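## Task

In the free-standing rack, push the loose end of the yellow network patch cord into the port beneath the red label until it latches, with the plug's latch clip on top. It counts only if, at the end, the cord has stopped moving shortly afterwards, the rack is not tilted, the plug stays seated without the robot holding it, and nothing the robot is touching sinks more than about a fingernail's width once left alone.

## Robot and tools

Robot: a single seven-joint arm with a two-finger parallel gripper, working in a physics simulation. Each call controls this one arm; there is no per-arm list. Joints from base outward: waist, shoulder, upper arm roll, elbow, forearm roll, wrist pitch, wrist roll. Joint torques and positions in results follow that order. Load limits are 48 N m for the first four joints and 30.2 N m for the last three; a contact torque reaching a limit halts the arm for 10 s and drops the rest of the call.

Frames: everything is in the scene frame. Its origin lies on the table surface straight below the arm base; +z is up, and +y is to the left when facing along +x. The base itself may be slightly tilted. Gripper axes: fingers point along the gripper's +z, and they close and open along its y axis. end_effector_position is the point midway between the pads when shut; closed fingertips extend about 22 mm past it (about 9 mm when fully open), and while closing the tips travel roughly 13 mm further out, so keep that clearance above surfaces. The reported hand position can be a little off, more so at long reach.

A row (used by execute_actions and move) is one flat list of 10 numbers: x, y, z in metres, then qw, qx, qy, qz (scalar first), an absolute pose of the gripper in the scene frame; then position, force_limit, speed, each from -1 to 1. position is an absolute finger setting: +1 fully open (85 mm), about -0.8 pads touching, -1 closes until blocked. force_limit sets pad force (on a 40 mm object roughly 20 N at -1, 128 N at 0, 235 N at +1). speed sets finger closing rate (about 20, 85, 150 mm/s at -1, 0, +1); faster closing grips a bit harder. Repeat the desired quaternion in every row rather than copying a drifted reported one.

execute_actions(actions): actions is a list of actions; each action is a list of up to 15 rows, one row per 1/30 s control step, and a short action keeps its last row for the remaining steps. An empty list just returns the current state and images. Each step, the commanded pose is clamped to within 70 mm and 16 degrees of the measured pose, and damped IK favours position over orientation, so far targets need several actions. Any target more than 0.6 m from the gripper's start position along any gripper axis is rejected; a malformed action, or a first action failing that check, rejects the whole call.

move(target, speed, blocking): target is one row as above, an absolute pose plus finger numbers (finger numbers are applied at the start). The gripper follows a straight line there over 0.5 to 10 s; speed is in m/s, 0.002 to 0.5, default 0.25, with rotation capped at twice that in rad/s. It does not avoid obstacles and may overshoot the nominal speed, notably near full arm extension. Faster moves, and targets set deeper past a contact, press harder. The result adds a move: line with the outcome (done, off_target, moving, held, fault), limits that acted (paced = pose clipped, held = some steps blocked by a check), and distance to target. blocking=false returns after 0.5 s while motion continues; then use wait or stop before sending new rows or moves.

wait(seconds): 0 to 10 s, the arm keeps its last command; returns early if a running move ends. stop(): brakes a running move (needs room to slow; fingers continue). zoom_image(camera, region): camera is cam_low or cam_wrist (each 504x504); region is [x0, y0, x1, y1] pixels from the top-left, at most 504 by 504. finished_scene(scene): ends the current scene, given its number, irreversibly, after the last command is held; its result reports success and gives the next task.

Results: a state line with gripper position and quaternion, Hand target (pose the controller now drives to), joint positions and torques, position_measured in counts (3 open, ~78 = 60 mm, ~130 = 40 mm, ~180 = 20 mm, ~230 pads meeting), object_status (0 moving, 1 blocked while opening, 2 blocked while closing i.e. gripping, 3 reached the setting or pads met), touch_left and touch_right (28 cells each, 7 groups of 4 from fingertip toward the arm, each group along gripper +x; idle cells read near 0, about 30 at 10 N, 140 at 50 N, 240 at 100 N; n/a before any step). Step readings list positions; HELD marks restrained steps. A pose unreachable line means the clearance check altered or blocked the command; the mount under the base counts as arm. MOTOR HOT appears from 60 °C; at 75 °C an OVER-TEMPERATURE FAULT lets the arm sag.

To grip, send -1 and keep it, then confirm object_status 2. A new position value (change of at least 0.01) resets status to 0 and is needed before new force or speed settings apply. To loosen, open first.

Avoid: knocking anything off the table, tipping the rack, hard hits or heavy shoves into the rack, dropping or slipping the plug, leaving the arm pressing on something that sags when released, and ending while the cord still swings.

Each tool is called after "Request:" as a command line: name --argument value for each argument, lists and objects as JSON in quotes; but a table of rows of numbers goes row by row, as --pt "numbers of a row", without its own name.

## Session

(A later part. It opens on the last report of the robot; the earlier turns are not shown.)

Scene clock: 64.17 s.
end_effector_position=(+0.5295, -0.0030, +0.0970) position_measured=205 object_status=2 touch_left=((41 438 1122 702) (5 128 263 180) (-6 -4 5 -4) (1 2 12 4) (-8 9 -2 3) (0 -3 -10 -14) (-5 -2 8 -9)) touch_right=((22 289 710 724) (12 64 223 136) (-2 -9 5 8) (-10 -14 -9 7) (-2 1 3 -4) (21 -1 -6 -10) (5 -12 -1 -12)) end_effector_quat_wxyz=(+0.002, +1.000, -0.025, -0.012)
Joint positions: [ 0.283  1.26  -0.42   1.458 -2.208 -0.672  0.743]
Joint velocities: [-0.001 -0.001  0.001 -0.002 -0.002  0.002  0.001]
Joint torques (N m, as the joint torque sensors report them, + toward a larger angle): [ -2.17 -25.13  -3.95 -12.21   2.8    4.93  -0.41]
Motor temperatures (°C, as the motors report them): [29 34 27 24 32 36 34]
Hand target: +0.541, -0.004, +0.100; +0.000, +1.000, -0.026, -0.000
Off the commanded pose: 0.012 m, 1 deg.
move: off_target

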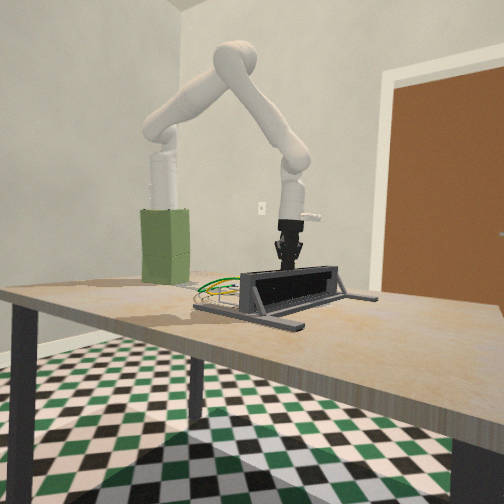

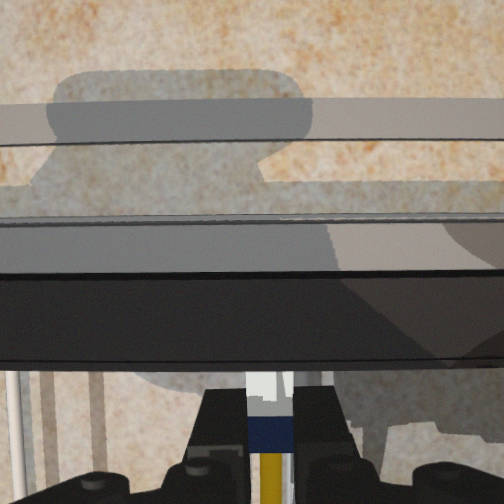

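Request:
execute_actions --actions '[[[0.531,-0.003,0.099,0,0.9997,-0.026,0,-1,-0.4,-0.5]],[[0.531,-0.003,0.100,0,0.9997,-0.026,0,-1,-0.4,-0.5]],[[0.531,-0.003,0.101,0,0.9997,-0.026,0,-1,-0.4,-0.5]],[[0.531,-0.003,0.102,0,0.9997,-0.026,0,-1,-0.4,-0.5]],[[0.531,-0.003,0.103,0,0.9997,-0.026,0,-1,-0.4,-0.5]],[[0.532,-0.003,0.101,0,0.9997,-0.026,0,-1,-0.4,-0.5]],[[0.533,-0.003,0.100,0,0.9997,-0.026,0,-1,-0.4,-0.5]]]'

Scene clock: 70.57 s.
end_effector_position=(+0.5286, -0.0028, +0.0988) position_measured=205 object_status=2 touch_left=((43 428 1119 676) (11 127 274 179) (-7 8 -4 -13) (3 -3 1 2) (-13 9 -4 -16) (-8 2 14 -6) (14 -11 8 -3)) touch_right=((17 284 719 703) (8 70 220 122) (0 2 -2 1) (-9 0 -17 -3) (3 5 -2 3) (2 0 1 0) (8 -4 4 -7)) end_effector_quat_wxyz=(+0.001, +1.000, -0.026, -0.004)
Joint positions: [ 0.279  1.248 -0.407  1.482 -2.196 -0.643  0.72 ]
Joint velocities: [-0.    -0.001  0.002  0.002 -0.002  0.002  0.001]
Joint torques (N m, as the joint torque sensors report them, + toward a larger angle): [ -2.65 -24.06  -4.32  -6.01   1.01   1.78  -0.09]
Motor temperatures (°C, as the motors report them): [29 34 27 24 32 36 34]
Hand target: +0.533, -0.003, +0.100; +0.000, +1.000, -0.026, -0.000
Off the commanded pose: 0.005 m, 1 deg.
Step readings (end_effector_position; steps 1 to 15: 1st action; 16 to 30: 2nd action; 31 to 45: 3rd action; 46 to 60: 4th action; 61 to 75: 5th action; 76 to 90: 6th action; 91 to 105: 7th action):
0: (+0.5295, -0.0030, +0.0970)
1: (+0.5294, -0.0029, +0.0970)
2: (+0.5291, -0.0029, +0.0974)
4: (+0.5283, -0.0029, +0.0980)
8: (+0.5283, -0.0029, +0.0977)
15: (+0.5283, -0.0029, +0.0977)
16: (+0.5284, -0.0029, +0.0981)
17: (+0.5281, -0.0028, +0.0984)
19: (+0.5282, -0.0029, +0.0984)
23: (+0.5282, -0.0029, +0.0984)
30: (+0.5282, -0.0029, +0.0984)
31: (+0.5283, -0.0029, +0.0988)
32: (+0.5280, -0.0028, +0.0991)
34: (+0.5281, -0.0029, +0.0991)
38: (+0.5281, -0.0029, +0.0991)
45: (+0.5281, -0.0029, +0.0991)
46: (+0.5282, -0.0029, +0.0994)
47: (+0.5280, -0.0028, +0.0998)
49: (+0.5280, -0.0028, +0.0998)
53: (+0.5280, -0.0028, +0.0998)
60: (+0.5280, -0.0028, +0.0998)
61: (+0.5281, -0.0029, +0.1002)
62: (+0.5279, -0.0028, +0.1005)
64: (+0.5280, -0.0028, +0.1004)
68: (+0.5280, -0.0028, +0.1005)
75: (+0.5280, -0.0028, +0.1005)
76: (+0.5279, -0.0027, +0.0999)
77: (+0.5284, -0.0029, +0.0990)
79: (+0.5284, -0.0028, +0.0995)
83: (+0.5284, -0.0028, +0.0995)
90: (+0.5284, -0.0028, +0.0995)
91: (+0.5284, -0.0028, +0.0991)
92: (+0.5287, -0.0028, +0.0986)
94: (+0.5286, -0.0028, +0.0988)
98: (+0.5286, -0.0028, +0.0988)
105: end_effector_position above

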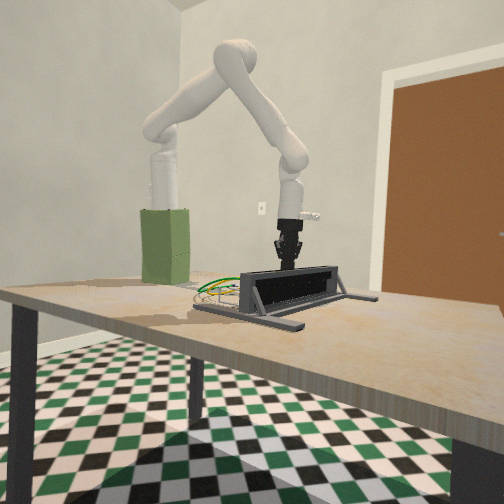

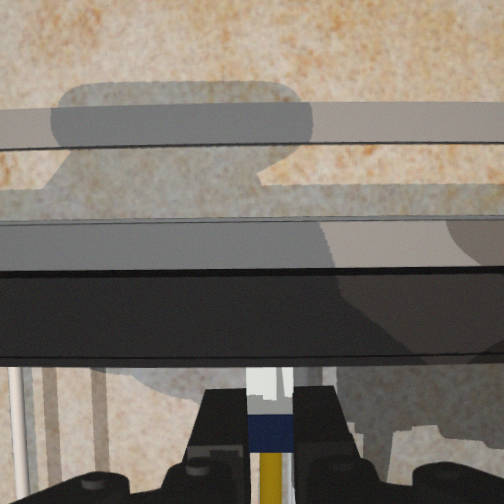

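Request:
execute_actions --actions '[[[0.532,-0.003,0.098,0,0.9997,-0.026,0,-1,-0.4,-0.5]],[[0.532,-0.003,0.096,0,0.9997,-0.026,0,-1,-0.4,-0.5]],[[0.532,-0.003,0.094,0,0.9997,-0.026,0,-1,-0.4,-0.5]],[[0.532,-0.003,0.092,0,0.9997,-0.026,0,-1,-0.4,-0.5]],[[0.532,-0.003,0.090,0,0.9997,-0.026,0,-1,-0.4,-0.5]],[[0.532,-0.003,0.094,0,0.9997,-0.026,0,-1,-0.4,-0.5]],[[0.532,-0.0045,0.096,0,0.9997,-0.026,0,-1,-0.4,-0.5]],[[0.532,-0.003,0.096,0,0.9997,-0.026,0,-1,-0.4,-0.5]],[[0.532,-0.0015,0.096,0,0.9997,-0.026,0,-1,-0.4,-0.5]],[[0.532,-0.003,0.096,0,0.9997,-0.026,0,-1,-0.4,-0.5]]]'

Scene clock: 78.20 s.
end_effector_position=(+0.5283, -0.0029, +0.0957) position_measured=205 object_status=2 touch_left=((50 424 1118 715) (1 121 268 189) (-1 -5 4 -9) (2 11 5 7) (-13 -4 -3 -10) (2 -2 -6 2) (-4 -10 -7 0)) touch_right=((36 295 713 735) (16 48 228 128) (-6 -13 -8 5) (-9 -7 -13 -4) (5 3 8 1) (5 1 -1 3) (-8 -3 9 -2)) end_effector_quat_wxyz=(+0.001, +1.000, -0.026, -0.004)
Joint positions: [ 0.276  1.253 -0.401  1.482 -2.193 -0.635  0.716]
Joint velocities: [-0.     0.     0.001  0.001  0.001  0.002 -0.   ]
Joint torques (N m, as the joint torque sensors report them, + toward a larger angle): [ -2.44 -22.63  -4.02  -6.01   1.05   1.97  -0.19]
Motor temperatures (°C, as the motors report them): [29 34 27 24 32 36 34]
Hand target: +0.532, -0.003, +0.096; +0.000, +1.000, -0.026, -0.000
Off the commanded pose: 0.004 m, 0 deg.
Step readings (end_effector_position; steps 1 to 15: 1st action; 16 to 30: 2nd action; 31 to 45: 3rd action; 46 to 60: 4th action; 61 to 75: 5th action; 76 to 90: 6th action; 91 to 105: 7th action; 106 to 120: 8th action; 121 to 135: 9th action; 136 to 150: 10th action):
0: (+0.5286, -0.0028, +0.0988)
1: (+0.5284, -0.0027, +0.0982)
2: (+0.5286, -0.0029, +0.0976)
4: (+0.5286, -0.0028, +0.0977)
8: (+0.5286, -0.0028, +0.0976)
15: (+0.5286, -0.0028, +0.0976)
16: (+0.5284, -0.0027, +0.0970)
17: (+0.5286, -0.0029, +0.0962)
19: (+0.5285, -0.0028, +0.0964)
23: (+0.5285, -0.0028, +0.0963)
30: (+0.5285, -0.0028, +0.0963)
31: (+0.5283, -0.0027, +0.0957)
32: (+0.5286, -0.0029, +0.0950)
34: (+0.5285, -0.0028, +0.0953)
38: (+0.5285, -0.0028, +0.0952)
45: (+0.5285, -0.0028, +0.0952)
46: (+0.5283, -0.0027, +0.0947)
47: (+0.5287, -0.0029, +0.0941)
49: (+0.5285, -0.0028, +0.0943)
53: (+0.5285, -0.0028, +0.0943)
60: (+0.5285, -0.0028, +0.0943)
61: (+0.5283, -0.0027, +0.0937)
62: (+0.5287, -0.0029, +0.0932)
64: (+0.5286, -0.0028, +0.0934)
68: (+0.5286, -0.0028, +0.0934)
75: (+0.5286, -0.0028, +0.0934)
76: (+0.5288, -0.0030, +0.0941)
77: (+0.5283, -0.0029, +0.0953)
79: (+0.5283, -0.0029, +0.0947)
83: (+0.5283, -0.0029, +0.0947)
90: (+0.5283, -0.0029, +0.0947)
91: (+0.5285, -0.0033, +0.0953)
92: (+0.5282, -0.0031, +0.0960)
94: (+0.5283, -0.0032, +0.0957)
98: (+0.5283, -0.0032, +0.0957)
105: (+0.5283, -0.0032, +0.0957)
106: (+0.5283, -0.0028, +0.0957)
107: (+0.5283, -0.0030, +0.0957)
109: (+0.5283, -0.0029, +0.0957)
113: (+0.5283, -0.0029, +0.0957)
120: (+0.5283, -0.0029, +0.0957)
121: (+0.5283, -0.0026, +0.0957)
122: (+0.5283, -0.0028, +0.0957)
124: (+0.5283, -0.0027, +0.0957)
128: (+0.5283, -0.0027, +0.0957)
135: (+0.5283, -0.0027, +0.0957)
136: (+0.5284, -0.0031, +0.0957)
137: (+0.5283, -0.0029, +0.0957)
139: (+0.5283, -0.0029, +0.0957)
143: (+0.5283, -0.0029, +0.0957)
150: end_effector_position above

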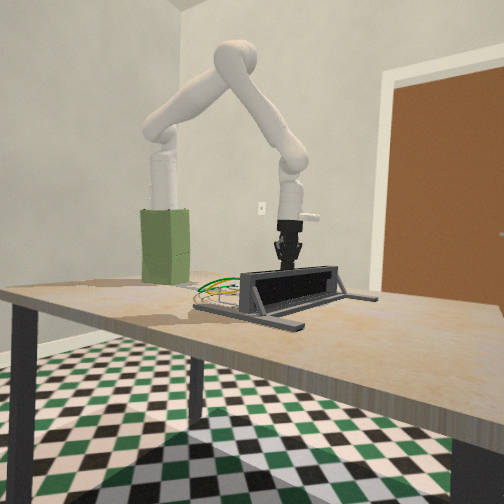

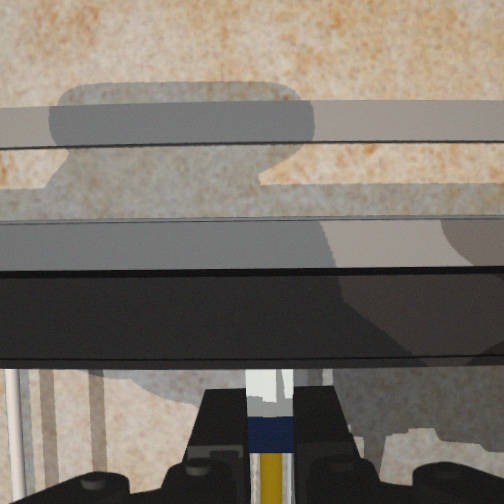

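Request:
execute_actions --actions '[[[0.533,-0.003,0.100,0,0.9997,-0.026,0,-1,-0.4,-0.5]],[[0.533,-0.0035,0.0995,0,0.9998,-0.017,0,-1,-0.4,-0.5]],[[0.533,-0.004,0.0995,0,0.9999,-0.008,0,-1,-0.4,-0.5]],[[0.533,-0.003,0.0995,0,0.9997,-0.026,0,-1,-0.4,-0.5]],[[0.533,-0.0024,0.0995,0,0.9993,-0.036,0,-1,-0.4,-0.5]],[[0.533,-0.0018,0.0995,0,0.999,-0.046,0,-1,-0.4,-0.5]],[[0.533,-0.0035,0.0995,0.015,0.9997,-0.022,0,-1,-0.4,-0.5]],[[0.533,-0.0025,0.0995,-0.015,0.9997,-0.022,0,-1,-0.4,-0.5]],[[0.537,-0.003,0.1,0,0.9997,-0.022,0.005,-1,-0.4,-0.5]],[[0.541,-0.003,0.101,0,0.9997,-0.022,0.01,-1,-0.4,-0.5]],[[0.544,-0.003,0.1015,0,0.9997,-0.022,0.012,-1,-0.4,-0.5]]]'

Scene clock: 87.20 s.
end_effector_position=(+0.5329, -0.0030, +0.0976) position_measured=205 object_status=2 touch_left=((55 430 1132 682) (11 125 269 174) (-4 -2 1 -6) (-3 17 14 5) (-14 -3 8 2) (2 9 -14 6) (3 -13 -3 -7)) touch_right=((19 294 724 738) (2 57 216 120) (12 -9 -2 11) (-10 0 -8 0) (5 10 -3 0) (-6 -11 -15 2) (4 16 13 -7)) end_effector_quat_wxyz=(+0.002, +1.000, -0.021, +0.001)
Joint positions: [ 0.272  1.249 -0.397  1.477 -2.193 -0.633  0.725]
Joint velocities: [-0.001 -0.001  0.001  0.    -0.003  0.002  0.   ]
Joint torques (N m, as the joint torque sensors report them, + toward a larger angle): [ -2.8  -27.15  -4.39 -10.97   2.35   3.97  -0.08]
Motor temperatures (°C, as the motors report them): [29 35 27 24 32 36 34]
Hand target: +0.544, -0.003, +0.102; +0.000, +1.000, -0.022, +0.012
Off the commanded pose: 0.012 m, 1 deg.
Step readings (end_effector_position; steps 1 to 15: 1st action; 16 to 30: 2nd action; 31 to 45: 3rd action; 46 to 60: 4th action; 61 to 75: 5th action; 76 to 90: 6th action; 91 to 105: 7th action; 106 to 120: 8th action; 121 to 135: 9th action; 136 to 150: 10th action; 151 to 165: 11th action):
0: (+0.5283, -0.0029, +0.0957)
1: (+0.5287, -0.0031, +0.0964)
2: (+0.5285, -0.0029, +0.0981)
4: (+0.5286, -0.0029, +0.0982)
8: (+0.5286, -0.0029, +0.0982)
15: (+0.5286, -0.0029, +0.0982)
16: (+0.5286, -0.0031, +0.0980)
17: (+0.5286, -0.0032, +0.0978)
19: (+0.5286, -0.0034, +0.0979)
23: (+0.5286, -0.0034, +0.0979)
30: (+0.5286, -0.0034, +0.0979)
31: (+0.5286, -0.0036, +0.0979)
32: (+0.5286, -0.0037, +0.0979)
34: (+0.5286, -0.0039, +0.0979)
38: (+0.5286, -0.0039, +0.0979)
45: (+0.5286, -0.0040, +0.0979)
46: (+0.5287, -0.0038, +0.0980)
47: (+0.5287, -0.0035, +0.0980)
49: (+0.5287, -0.0030, +0.0980)
53: (+0.5287, -0.0029, +0.0980)
60: (+0.5287, -0.0029, +0.0980)
61: (+0.5288, -0.0028, +0.0980)
62: (+0.5287, -0.0026, +0.0981)
64: (+0.5288, -0.0024, +0.0980)
68: (+0.5288, -0.0024, +0.0980)
75: (+0.5288, -0.0024, +0.0980)
76: (+0.5288, -0.0022, +0.0981)
77: (+0.5288, -0.0020, +0.0981)
79: (+0.5288, -0.0018, +0.0980)
83: (+0.5288, -0.0018, +0.0981)
90: (+0.5288, -0.0018, +0.0981)
91: (+0.5288, -0.0017, +0.0981)
92: (+0.5288, -0.0018, +0.0981)
94: (+0.5287, -0.0028, +0.0978)
98: (+0.5286, -0.0027, +0.0978)
105: (+0.5286, -0.0026, +0.0978)
106: (+0.5286, -0.0029, +0.0977)
107: (+0.5286, -0.0030, +0.0977)
109: (+0.5287, -0.0032, +0.0979)
113: (+0.5288, -0.0033, +0.0980)
120: (+0.5288, -0.0034, +0.0980)
121: (+0.5290, -0.0032, +0.0982)
122: (+0.5292, -0.0031, +0.0983)
124: (+0.5296, -0.0033, +0.0977)
128: (+0.5295, -0.0031, +0.0976)
135: (+0.5295, -0.0031, +0.0976)
136: (+0.5301, -0.0030, +0.0979)
137: (+0.5305, -0.0031, +0.0978)
139: (+0.5307, -0.0031, +0.0976)
143: (+0.5307, -0.0031, +0.0976)
150: (+0.5307, -0.0031, +0.0976)
151: (+0.5310, -0.0031, +0.0976)
152: (+0.5313, -0.0031, +0.0976)
154: (+0.5325, -0.0030, +0.0976)
158: (+0.5329, -0.0030, +0.0976)
165: end_effector_position above

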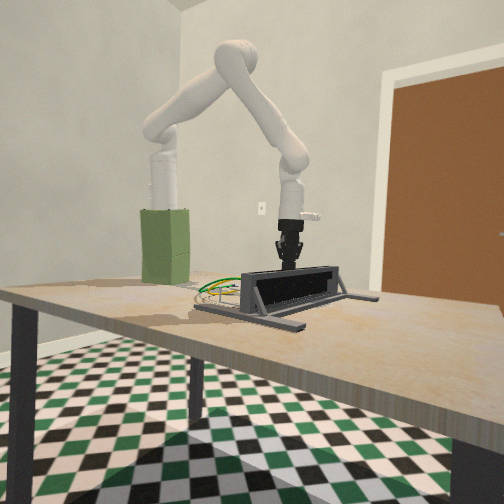

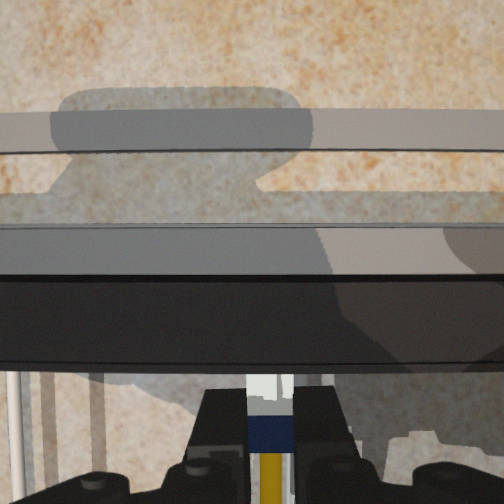

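Request:
execute_actions --actions '[[[0.544,-0.003,0.099,0,0.9997,-0.022,0.012,-1,-0.4,-0.5]],[[0.546,-0.003,0.0985,0,0.9997,-0.022,0.013,-1,-0.4,-0.5]],[[0.548,-0.003,0.0985,0,0.9997,-0.022,0.014,-1,-0.4,-0.5]],[[0.550,-0.003,0.0985,0,0.9997,-0.022,0.015,-1,-0.4,-0.5]]]'

Scene clock: 90.70 s.
end_effector_position=(+0.5391, -0.0028, +0.0968) position_measured=205 object_status=2 touch_left=((67 440 1153 684) (-3 140 269 167) (-5 15 14 -5) (0 12 14 -4) (-6 -2 1 -3) (-9 -7 8 -4) (-3 -5 -5 -3)) touch_right=((29 296 728 749) (4 65 215 143) (2 3 12 7) (-2 -2 5 6) (-13 5 22 18) (4 -4 -3 -12) (3 2 -15 -1)) end_effector_quat_wxyz=(+0.002, +1.000, -0.021, +0.004)
Joint positions: [ 0.27   1.255 -0.397  1.459 -2.196 -0.636  0.733]
Joint velocities: [-0.001 -0.001  0.    -0.     0.     0.     0.001]
Joint torques (N m, as the joint torque sensors report them, + toward a larger angle): [ -2.48 -23.62  -3.05 -12.71   2.97   5.27  -0.08]
Motor temperatures (°C, as the motors report them): [29 35 27 24 32 36 34]
Hand target: +0.550, -0.003, +0.099; +0.000, +1.000, -0.022, +0.015
Off the commanded pose: 0.011 m, 1 deg.
Step readings (end_effector_position; steps 1 to 15: 1st action; 16 to 30: 2nd action; 31 to 45: 3rd action; 46 to 60: 4th action):
0: (+0.5329, -0.0030, +0.0976)
1: (+0.5327, -0.0029, +0.0970)
2: (+0.5330, -0.0031, +0.0966)
4: (+0.5330, -0.0030, +0.0970)
8: (+0.5330, -0.0030, +0.0970)
15: (+0.5330, -0.0030, +0.0970)
16: (+0.5331, -0.0030, +0.0968)
17: (+0.5332, -0.0030, +0.0967)
19: (+0.5332, -0.0030, +0.0969)
23: (+0.5332, -0.0030, +0.0969)
30: (+0.5332, -0.0030, +0.0969)
31: (+0.5334, -0.0030, +0.0968)
32: (+0.5334, -0.0030, +0.0967)
34: (+0.5334, -0.0030, +0.0968)
38: (+0.5334, -0.0030, +0.0968)
45: (+0.5334, -0.0030, +0.0968)
46: (+0.5336, -0.0030, +0.0967)
47: (+0.5339, -0.0030, +0.0967)
49: (+0.5364, -0.0029, +0.0969)
53: (+0.5391, -0.0028, +0.0968)
60: end_effector_position above

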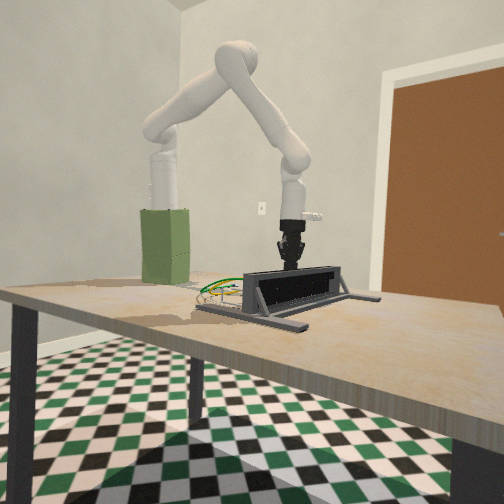

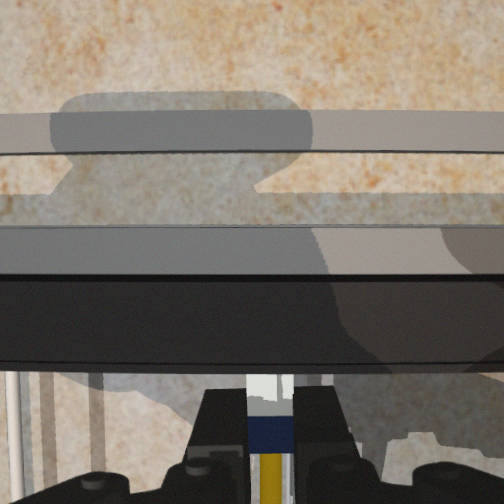

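Request:
move --target '[0.533,-0.003,0.097,0,0.9997,-0.022,0,-1,-0.4,-0.5]' --speed 0.005

Scene clock: 93.17 s.
end_effector_position=(+0.5348, -0.0028, +0.0979) position_measured=205 object_status=2 touch_left=((34 403 1138 701) (4 110 275 195) (10 4 8 0) (4 -11 3 -8) (-18 4 6 -1) (11 8 -4 4) (-1 -17 9 0)) touch_right=((38 277 701 696) (16 77 222 124) (0 6 1 1) (-7 7 -5 9) (1 9 -3 -3) (4 -4 5 17) (5 -29 3 -26)) end_effector_quat_wxyz=(-0.000, +1.000, -0.022, +0.002)
Joint positions: [ 0.274  1.25  -0.399  1.473 -2.198 -0.632  0.731]
Joint velocities: [-0.     0.     0.    -0.     0.    -0.001  0.001]
Joint torques (N m, as the joint torque sensors report them, + toward a larger angle): [ -2.16 -21.83  -3.97  -1.27  -0.34  -0.41  -0.12]
Motor temperatures (°C, as the motors report them): [29 35 27 24 32 36 34]
Hand target: +0.533, -0.003, +0.097; -0.000, +1.000, -0.022, +0.000
Off the commanded pose: 0.002 m, 0 deg.
move: done

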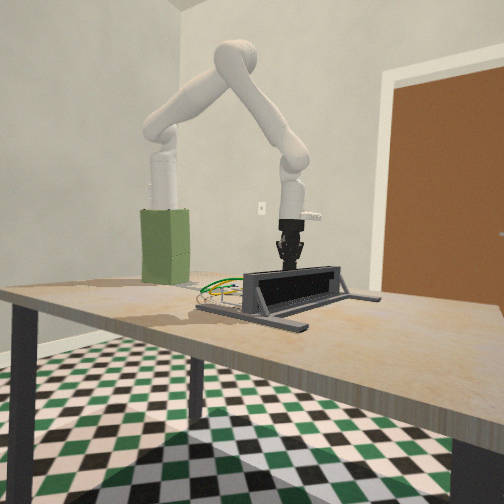

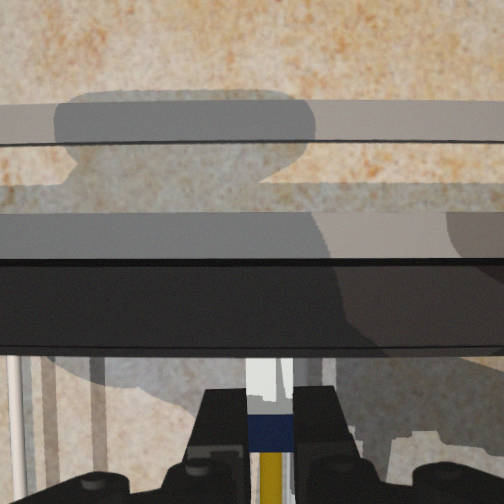

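Request:
execute_actions --actions '[[[0.536,-0.003,0.098,0,0.9997,-0.022,0.015,-1,-0.4,-0.5]],[[0.539,-0.003,0.098,0,0.9997,-0.022,0.02,-1,-0.4,-0.5]],[[0.542,-0.0032,0.098,0,0.9995,-0.022,0.025,-1,-0.4,-0.5]],[[0.542,-0.0032,0.0975,0,0.9992,-0.022,0.035,-1,-0.4,-0.5]],[[0.542,-0.0032,0.097,0,0.9988,-0.022,0.045,-1,-0.4,-0.5]],[[0.544,-0.0032,0.097,0,0.9988,-0.022,0.045,-1,-0.4,-0.5]]]'

Scene clock: 98.33 s.
end_effector_position=(+0.5360, -0.0028, +0.0953) position_measured=205 object_status=2 touch_left=((44 437 1129 684) (2 121 270 184) (-1 11 13 -2) (-15 3 -6 -4) (-7 -3 0 3) (4 5 -14 -12) (-11 5 12 6)) touch_right=((42 300 708 712) (23 65 222 131) (14 -2 4 10) (-13 -5 1 2) (3 12 2 -3) (0 -23 -7 10) (7 -6 -3 12)) end_effector_quat_wxyz=(+0.001, +0.999, -0.021, +0.037)
Joint positions: [ 0.229  1.224 -0.314  1.553 -2.108 -0.493  0.6  ]
Joint velocities: [-0.001  0.002  0.001 -0.     0.    -0.001  0.001]
Joint torques (N m, as the joint torque sensors report them, + toward a larger angle): [ -1.99 -23.64  -2.66 -10.09   1.92   3.01  -0.42]
Motor temperatures (°C, as the motors report them): [29 35 27 24 32 36 34]
Hand target: +0.544, -0.003, +0.097; +0.000, +0.999, -0.022, +0.045
Off the commanded pose: 0.008 m, 1 deg.
Step readings (end_effector_position; steps 1 to 15: 1st action; 16 to 30: 2nd action; 31 to 45: 3rd action; 46 to 60: 4th action; 61 to 75: 5th action; 76 to 90: 6th action):
0: (+0.5348, -0.0028, +0.0979)
1: (+0.5349, -0.0027, +0.0981)
2: (+0.5350, -0.0026, +0.0985)
4: (+0.5348, -0.0028, +0.0979)
8: (+0.5349, -0.0027, +0.0975)
15: (+0.5349, -0.0027, +0.0976)
16: (+0.5353, -0.0026, +0.0977)
17: (+0.5364, -0.0028, +0.0975)
19: (+0.5363, -0.0028, +0.0971)
23: (+0.5363, -0.0028, +0.0972)
30: (+0.5363, -0.0028, +0.0972)
31: (+0.5366, -0.0027, +0.0972)
32: (+0.5367, -0.0029, +0.0968)
34: (+0.5365, -0.0028, +0.0966)
38: (+0.5365, -0.0028, +0.0967)
45: (+0.5365, -0.0028, +0.0967)
46: (+0.5366, -0.0027, +0.0968)
47: (+0.5365, -0.0026, +0.0969)
49: (+0.5362, -0.0029, +0.0961)
53: (+0.5361, -0.0028, +0.0960)
60: (+0.5361, -0.0028, +0.0960)
61: (+0.5362, -0.0027, +0.0962)
62: (+0.5361, -0.0026, +0.0963)
64: (+0.5358, -0.0029, +0.0955)
68: (+0.5357, -0.0028, +0.0955)
75: (+0.5357, -0.0028, +0.0955)
76: (+0.5358, -0.0028, +0.0953)
77: (+0.5361, -0.0028, +0.0952)
79: (+0.5360, -0.0028, +0.0953)
83: (+0.5360, -0.0028, +0.0953)
90: end_effector_position above

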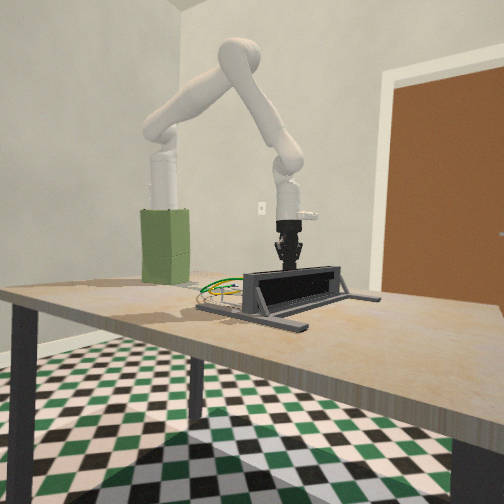

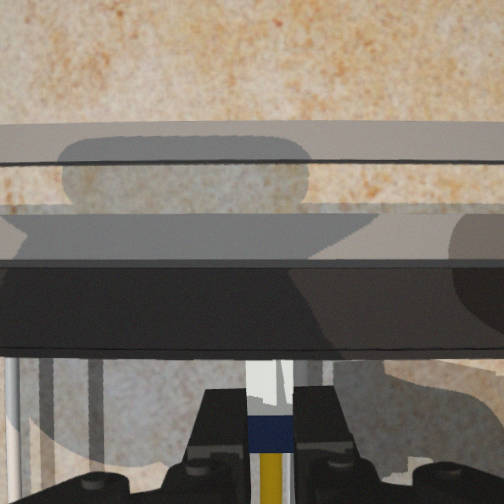

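Request:
execute_actions --actions '[[[0.545,-0.003,0.099,0,0.9997,-0.022,0.02,-1,-0.4,-0.5]],[[0.546,-0.003,0.100,0,0.9997,-0.022,0.01,-1,-0.4,-0.5]],[[0.5465,-0.0032,0.1005,0,0.9997,-0.022,0.0,-1,-0.4,-0.5]],[[0.547,-0.0032,0.101,0,0.9997,-0.022,-0.01,-1,-0.4,-0.5]],[[0.5475,-0.0032,0.1015,0,0.9995,-0.022,-0.02,-1,-0.4,-0.5]],[[0.548,-0.0032,0.102,0,0.9993,-0.022,-0.03,-1,-0.4,-0.5]],[[0.549,-0.0032,0.1025,0,0.999,-0.022,-0.04,-1,-0.4,-0.5]]]'

Scene clock: 103.57 s.
end_effector_position=(+0.5432, -0.0031, +0.1000) position_measured=205 object_status=2 touch_left=((50 425 1129 680) (-2 133 265 181) (6 -3 3 -3) (11 5 7 9) (-1 6 -14 -3) (14 13 1 6) (1 -2 -12 5)) touch_right=((32 278 684 723) (21 55 212 139) (7 -10 11 -12) (-3 -4 -4 -5) (4 1 6 11) (-6 0 4 9) (4 -13 14 -7)) end_effector_quat_wxyz=(+0.001, +0.999, -0.022, -0.046)
Joint positions: [ 0.294  1.303 -0.47   1.31  -2.307 -0.826  0.89 ]
Joint velocities: [-0.    -0.001  0.001 -0.    -0.001  0.     0.   ]
Joint torques (N m, as the joint torque sensors report them, + toward a larger angle): [ -2.94 -26.83  -5.36  -6.66   0.99   1.99   0.01]
Motor temperatures (°C, as the motors report them): [29 35 27 24 32 36 34]
Hand target: +0.549, -0.003, +0.103; +0.000, +0.999, -0.022, -0.040
Off the commanded pose: 0.006 m, 1 deg.
Step readings (end_effector_position; steps 1 to 15: 1st action; 16 to 30: 2nd action; 31 to 45: 3rd action; 46 to 60: 4th action; 61 to 75: 5th action; 76 to 90: 6th action; 91 to 105: 7th action):
0: (+0.5360, -0.0028, +0.0953)
1: (+0.5360, -0.0029, +0.0952)
2: (+0.5361, -0.0030, +0.0952)
4: (+0.5364, -0.0027, +0.0959)
8: (+0.5370, -0.0027, +0.0970)
15: (+0.5370, -0.0028, +0.0968)
16: (+0.5370, -0.0029, +0.0966)
17: (+0.5371, -0.0030, +0.0964)
19: (+0.5375, -0.0027, +0.0974)
23: (+0.5376, -0.0028, +0.0974)
30: (+0.5376, -0.0028, +0.0974)
31: (+0.5375, -0.0030, +0.0972)
32: (+0.5376, -0.0030, +0.0970)
34: (+0.5381, -0.0028, +0.0980)
38: (+0.5385, -0.0029, +0.0980)
45: (+0.5385, -0.0029, +0.0980)
46: (+0.5384, -0.0030, +0.0977)
47: (+0.5385, -0.0030, +0.0976)
49: (+0.5393, -0.0029, +0.0986)
53: (+0.5412, -0.0031, +0.0988)
60: (+0.5419, -0.0031, +0.0989)
61: (+0.5418, -0.0032, +0.0987)
62: (+0.5419, -0.0032, +0.0986)
64: (+0.5423, -0.0031, +0.0995)
68: (+0.5423, -0.0031, +0.0994)
75: (+0.5424, -0.0031, +0.0993)
76: (+0.5423, -0.0032, +0.0991)
77: (+0.5423, -0.0031, +0.0990)
79: (+0.5427, -0.0031, +0.0998)
83: (+0.5428, -0.0031, +0.0997)
90: (+0.5428, -0.0031, +0.0997)
91: (+0.5427, -0.0032, +0.0995)
92: (+0.5428, -0.0031, +0.0994)
94: (+0.5432, -0.0031, +0.1001)
98: (+0.5432, -0.0031, +0.1000)
105: end_effector_position above

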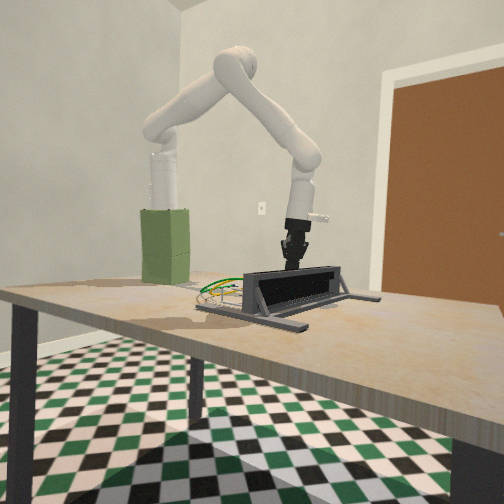

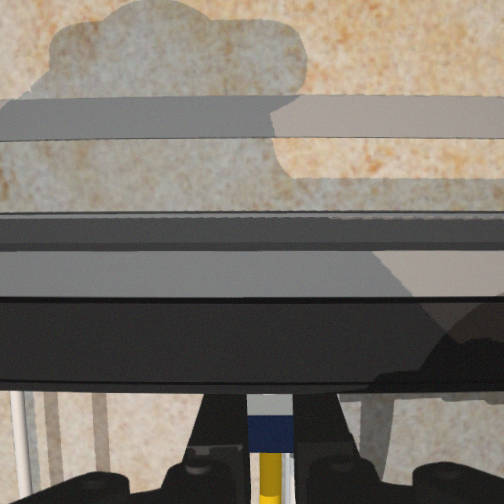

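Progress when aligned near -0.01.

Request:
execute_actions --actions '[[[0.550,-0.0034,0.1015,0,0.9995,-0.022,-0.025,-1,-0.4,-0.5]],[[0.551,-0.0034,0.101,0,0.9997,-0.022,-0.012,-1,-0.4,-0.5]],[[0.553,-0.0035,0.101,0,0.9997,-0.022,-0.01,-1,-0.4,-0.5]],[[0.554,-0.0035,0.1005,0,0.9997,-0.022,-0.005,-1,-0.4,-0.5]],[[0.555,-0.0035,0.1012,0,0.9997,-0.022,-0.012,-1,-0.4,-0.5]]]'

Scene clock: 108.00 s.
end_effector_position=(+0.5429, -0.0031, +0.0985) position_measured=205 object_status=2 touch_left=((58 443 1137 669) (-4 138 273 169) (-4 2 4 1) (3 1 5 6) (6 2 -3 2) (-1 -6 -6 1) (-5 -1 3 -5)) touch_right=((35 283 707 746) (-6 64 218 145) (12 1 6 12) (-15 -7 1 3) (8 5 -2 17) (-4 -10 -7 9) (11 2 8 -24)) end_effector_quat_wxyz=(+0.002, +0.999, -0.021, -0.025)
Joint positions: [ 0.285  1.283 -0.441  1.37  -2.269 -0.748  0.835]
Joint velocities: [-0.001 -0.     0.001 -0.    -0.    -0.001  0.001]
Joint torques (N m, as the joint torque sensors report them, + toward a larger angle): [ -2.62 -25.86  -3.87 -12.68   3.01   5.7   -0.16]
Motor temperatures (°C, as the motors report them): [29 35 27 24 32 36 34]
Hand target: +0.555, -0.004, +0.101; +0.000, +1.000, -0.022, -0.012
Off the commanded pose: 0.012 m, 1 deg.
Step readings (end_effector_position; steps 1 to 15: 1st action; 16 to 30: 2nd action; 31 to 45: 3rd action; 46 to 60: 4th action; 61 to 75: 5th action):
0: (+0.5432, -0.0031, +0.1000)
1: (+0.5433, -0.0031, +0.1001)
2: (+0.5432, -0.0031, +0.1001)
4: (+0.5430, -0.0031, +0.0994)
8: (+0.5428, -0.0031, +0.0993)
15: (+0.5428, -0.0031, +0.0993)
16: (+0.5429, -0.0031, +0.0994)
17: (+0.5429, -0.0031, +0.0995)
19: (+0.5425, -0.0031, +0.0988)
23: (+0.5424, -0.0031, +0.0987)
30: (+0.5424, -0.0031, +0.0987)
31: (+0.5427, -0.0031, +0.0986)
32: (+0.5426, -0.0031, +0.0985)
34: (+0.5426, -0.0031, +0.0986)
38: (+0.5426, -0.0031, +0.0986)
45: (+0.5426, -0.0031, +0.0986)
46: (+0.5427, -0.0031, +0.0987)
47: (+0.5426, -0.0031, +0.0985)
49: (+0.5425, -0.0031, +0.0983)
53: (+0.5425, -0.0031, +0.0983)
60: (+0.5425, -0.0031, +0.0983)
61: (+0.5425, -0.0032, +0.0982)
62: (+0.5426, -0.0031, +0.0982)
64: (+0.5429, -0.0031, +0.0987)
68: (+0.5429, -0.0031, +0.0986)
75: end_effector_position above

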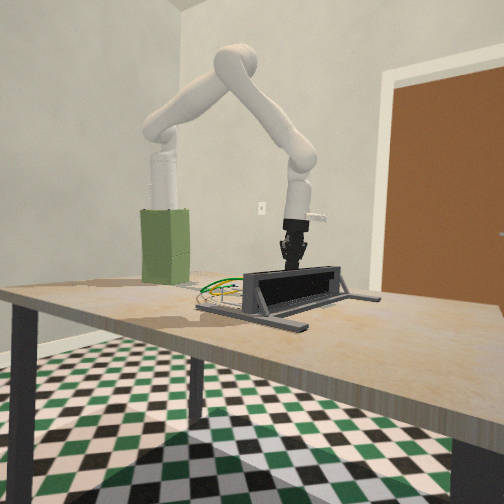

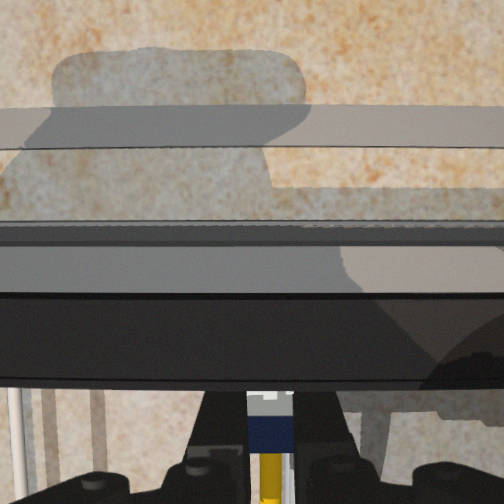

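Pull test.

Request:
move --target '[0.536,-0.003,0.098,0,0.9997,-0.022,-0.02,-1,-0.4,-0.5]' --speed 0.005

Scene clock: 111.50 s.
end_effector_position=(+0.5410, -0.0031, +0.0992) position_measured=205 object_status=2 touch_left=((41 409 1143 694) (5 131 279 174) (1 -6 5 -4) (3 -3 10 -2) (6 13 -10 -2) (1 -7 2 -6) (-7 -2 -7 -6)) touch_right=((35 268 693 713) (-3 69 207 134) (5 -12 14 2) (-3 3 -10 -4) (-5 -10 9 5) (9 -15 -5 18) (-1 -2 -6 -7)) end_effector_quat_wxyz=(-0.001, +1.000, -0.023, -0.015)
Joint positions: [ 0.285  1.27  -0.43   1.406 -2.25  -0.707  0.804]
Joint velocities: [-0.    -0.002 -0.002  0.001 -0.001 -0.    -0.001]
Joint torques (N m, as the joint torque sensors report them, + toward a larger angle): [ -2.57 -22.04  -4.51   1.48  -1.33  -1.9   -0.17]
Motor temperatures (°C, as the motors report them): [29 35 27 24 32 36 34]
Hand target: +0.536, -0.003, +0.098; -0.000, +1.000, -0.022, -0.020
Off the commanded pose: 0.005 m, 1 deg.
move: off_target

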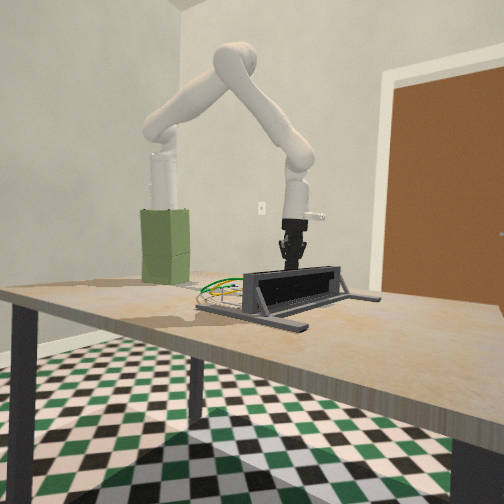

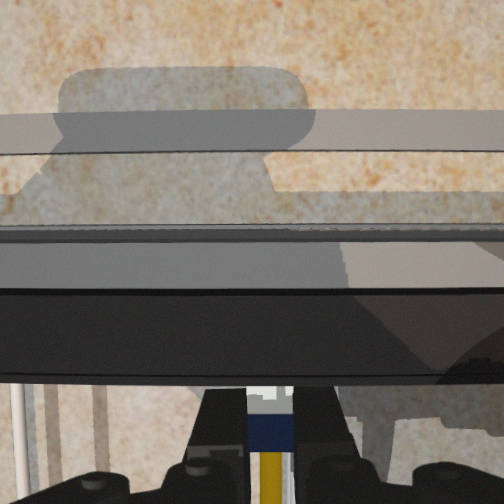

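Latched.

Request:
move --target '[0.541,-0.003,0.099,0,0.9997,-0.022,-0.017,-0.2,-0.4,-0.5]' --speed 0.01

Request:
move --target '[0.53,-0.003,0.17,0,0.9997,-0.022,0,-0.2,-0.4,-0.5]' --speed 0.1

Request:
wait --seconds 3

Request:
finished_scene --scene 1

Scene clock: 117.50 s.
end_effector_position=(+0.5410, -0.0030, +0.0990) position_measured=154 object_status=0 touch_left=((-12 -4 1 7) (-12 6 -3 -3) (5 -1 -7 -1) (1 15 4 -4) (-1 5 -1 -6) (-7 14 -13 -5) (-13 -1 -6 12)) touch_right=((4 -5 -7 2) (5 2 9 -1) (-4 -10 5 1) (-11 -2 -12 4) (-2 8 0 -4) (4 2 2 14) (-1 -12 6 -11)) end_effector_quat_wxyz=(+0.000, +1.000, -0.022, -0.017)
Joint positions: [ 0.285  1.272 -0.431  1.399 -2.253 -0.715  0.81 ]
Joint velocities: [ 0.     0.001 -0.001  0.001 -0.001 -0.001  0.   ]
Joint torques (N m, as the joint torque sensors report them, + toward a larger angle): [ -2.56 -23.34  -4.39  -2.73  -0.13   0.22  -0.24]
Motor temperatures (°C, as the motors report them): [29 35 27 24 32 36 34]
Hand target: +0.541, -0.003, +0.099; +0.000, +1.000, -0.022, -0.017
Off the commanded pose: 0.000 m, 0 deg.
move: done

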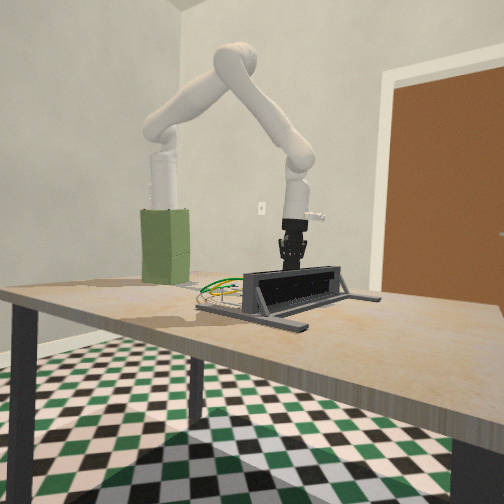

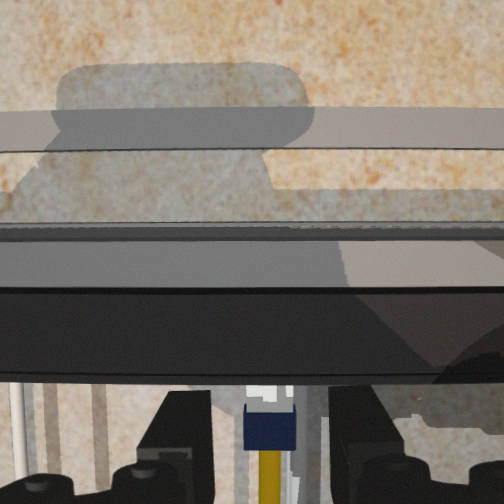

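Scene clock: 118.50 s.
end_effector_position=(+0.5298, -0.0028, +0.1696) position_measured=154 object_status=3 touch_left=((5 1 -6 4) (-3 5 5 4) (2 -2 4 -7) (2 1 1 6) (-1 0 13 -6) (-2 -10 -6 -18) (-2 6 -8 10)) touch_right=((2 -2 8 -1) (-3 17 17 3) (7 -12 -6 -15) (-19 -9 6 -3) (-4 6 1 21) (8 8 2 2) (8 -10 12 -2)) end_effector_quat_wxyz=(-0.000, +1.000, -0.022, -0.000)
Joint positions: [ 0.292  1.105 -0.456  1.546 -2.267 -0.717  0.765]
Joint velocities: [ 0.002 -0.008 -0.001  0.001  0.001  0.    -0.001]
Joint torques (N m, as the joint torque sensors report them, + toward a larger angle): [ -2.41 -22.12  -4.57  -3.24  -0.18   0.3   -0.28]
Motor temperatures (°C, as the motors report them): [29 35 27 24 32 36 34]
Hand target: +0.530, -0.003, +0.170; +0.000, +1.000, -0.022, +0.000
Off the commanded pose: 0.000 m, 0 deg.
move: done

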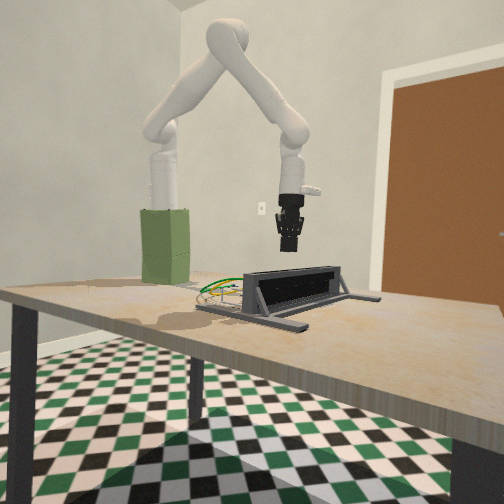

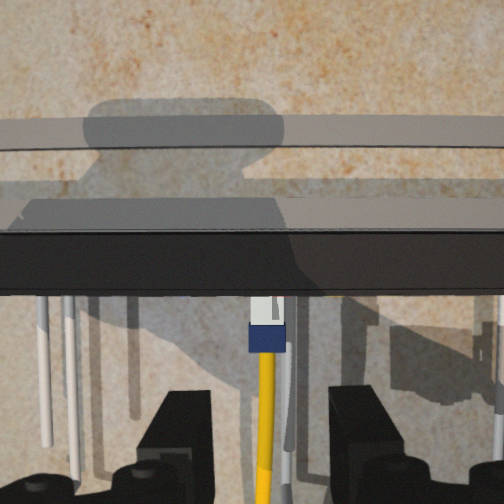

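Scene clock: 121.50 s.
end_effector_position=(+0.5301, -0.0030, +0.1700) position_measured=154 object_status=3 touch_left=((1 -5 1 19) (3 -2 7 8) (-7 -7 -1 -5) (-3 4 -3 -4) (-6 -11 4 4) (-18 -10 7 -6) (-4 -15 6 -8)) touch_right=((-1 3 7 -8) (2 -4 -5 14) (11 -12 -7 0) (-4 -6 -24 3) (-2 -8 3 2) (4 -4 -8 0) (5 -6 1 -3)) end_effector_quat_wxyz=(+0.000, +1.000, -0.022, +0.000)
Joint positions: [ 0.292  1.104 -0.456  1.546 -2.267 -0.717  0.765]
Joint velocities: [ 0.     0.    -0.001  0.001 -0.    -0.001  0.   ]
Joint torques (N m, as the joint torque sensors report them, + toward a larger angle): [ -2.43 -22.22  -4.42  -2.93   0.     0.27   0.03]
Motor temperatures (°C, as the motors report them): [29 35 27 24 32 36 34]
Hand target: +0.530, -0.003, +0.170; +0.000, +1.000, -0.022, +0.000
Off the commanded pose: 0.000 m, 0 deg.
wait: 3.00 s; at rest by 0.17 s

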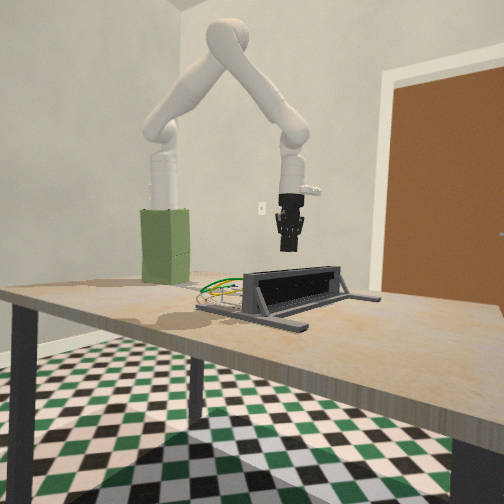

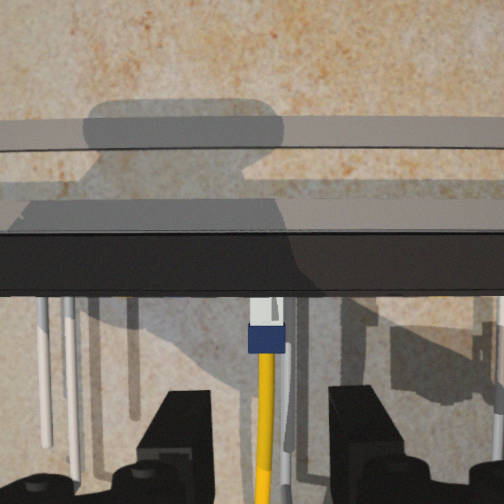

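The scene is finished: the task was done.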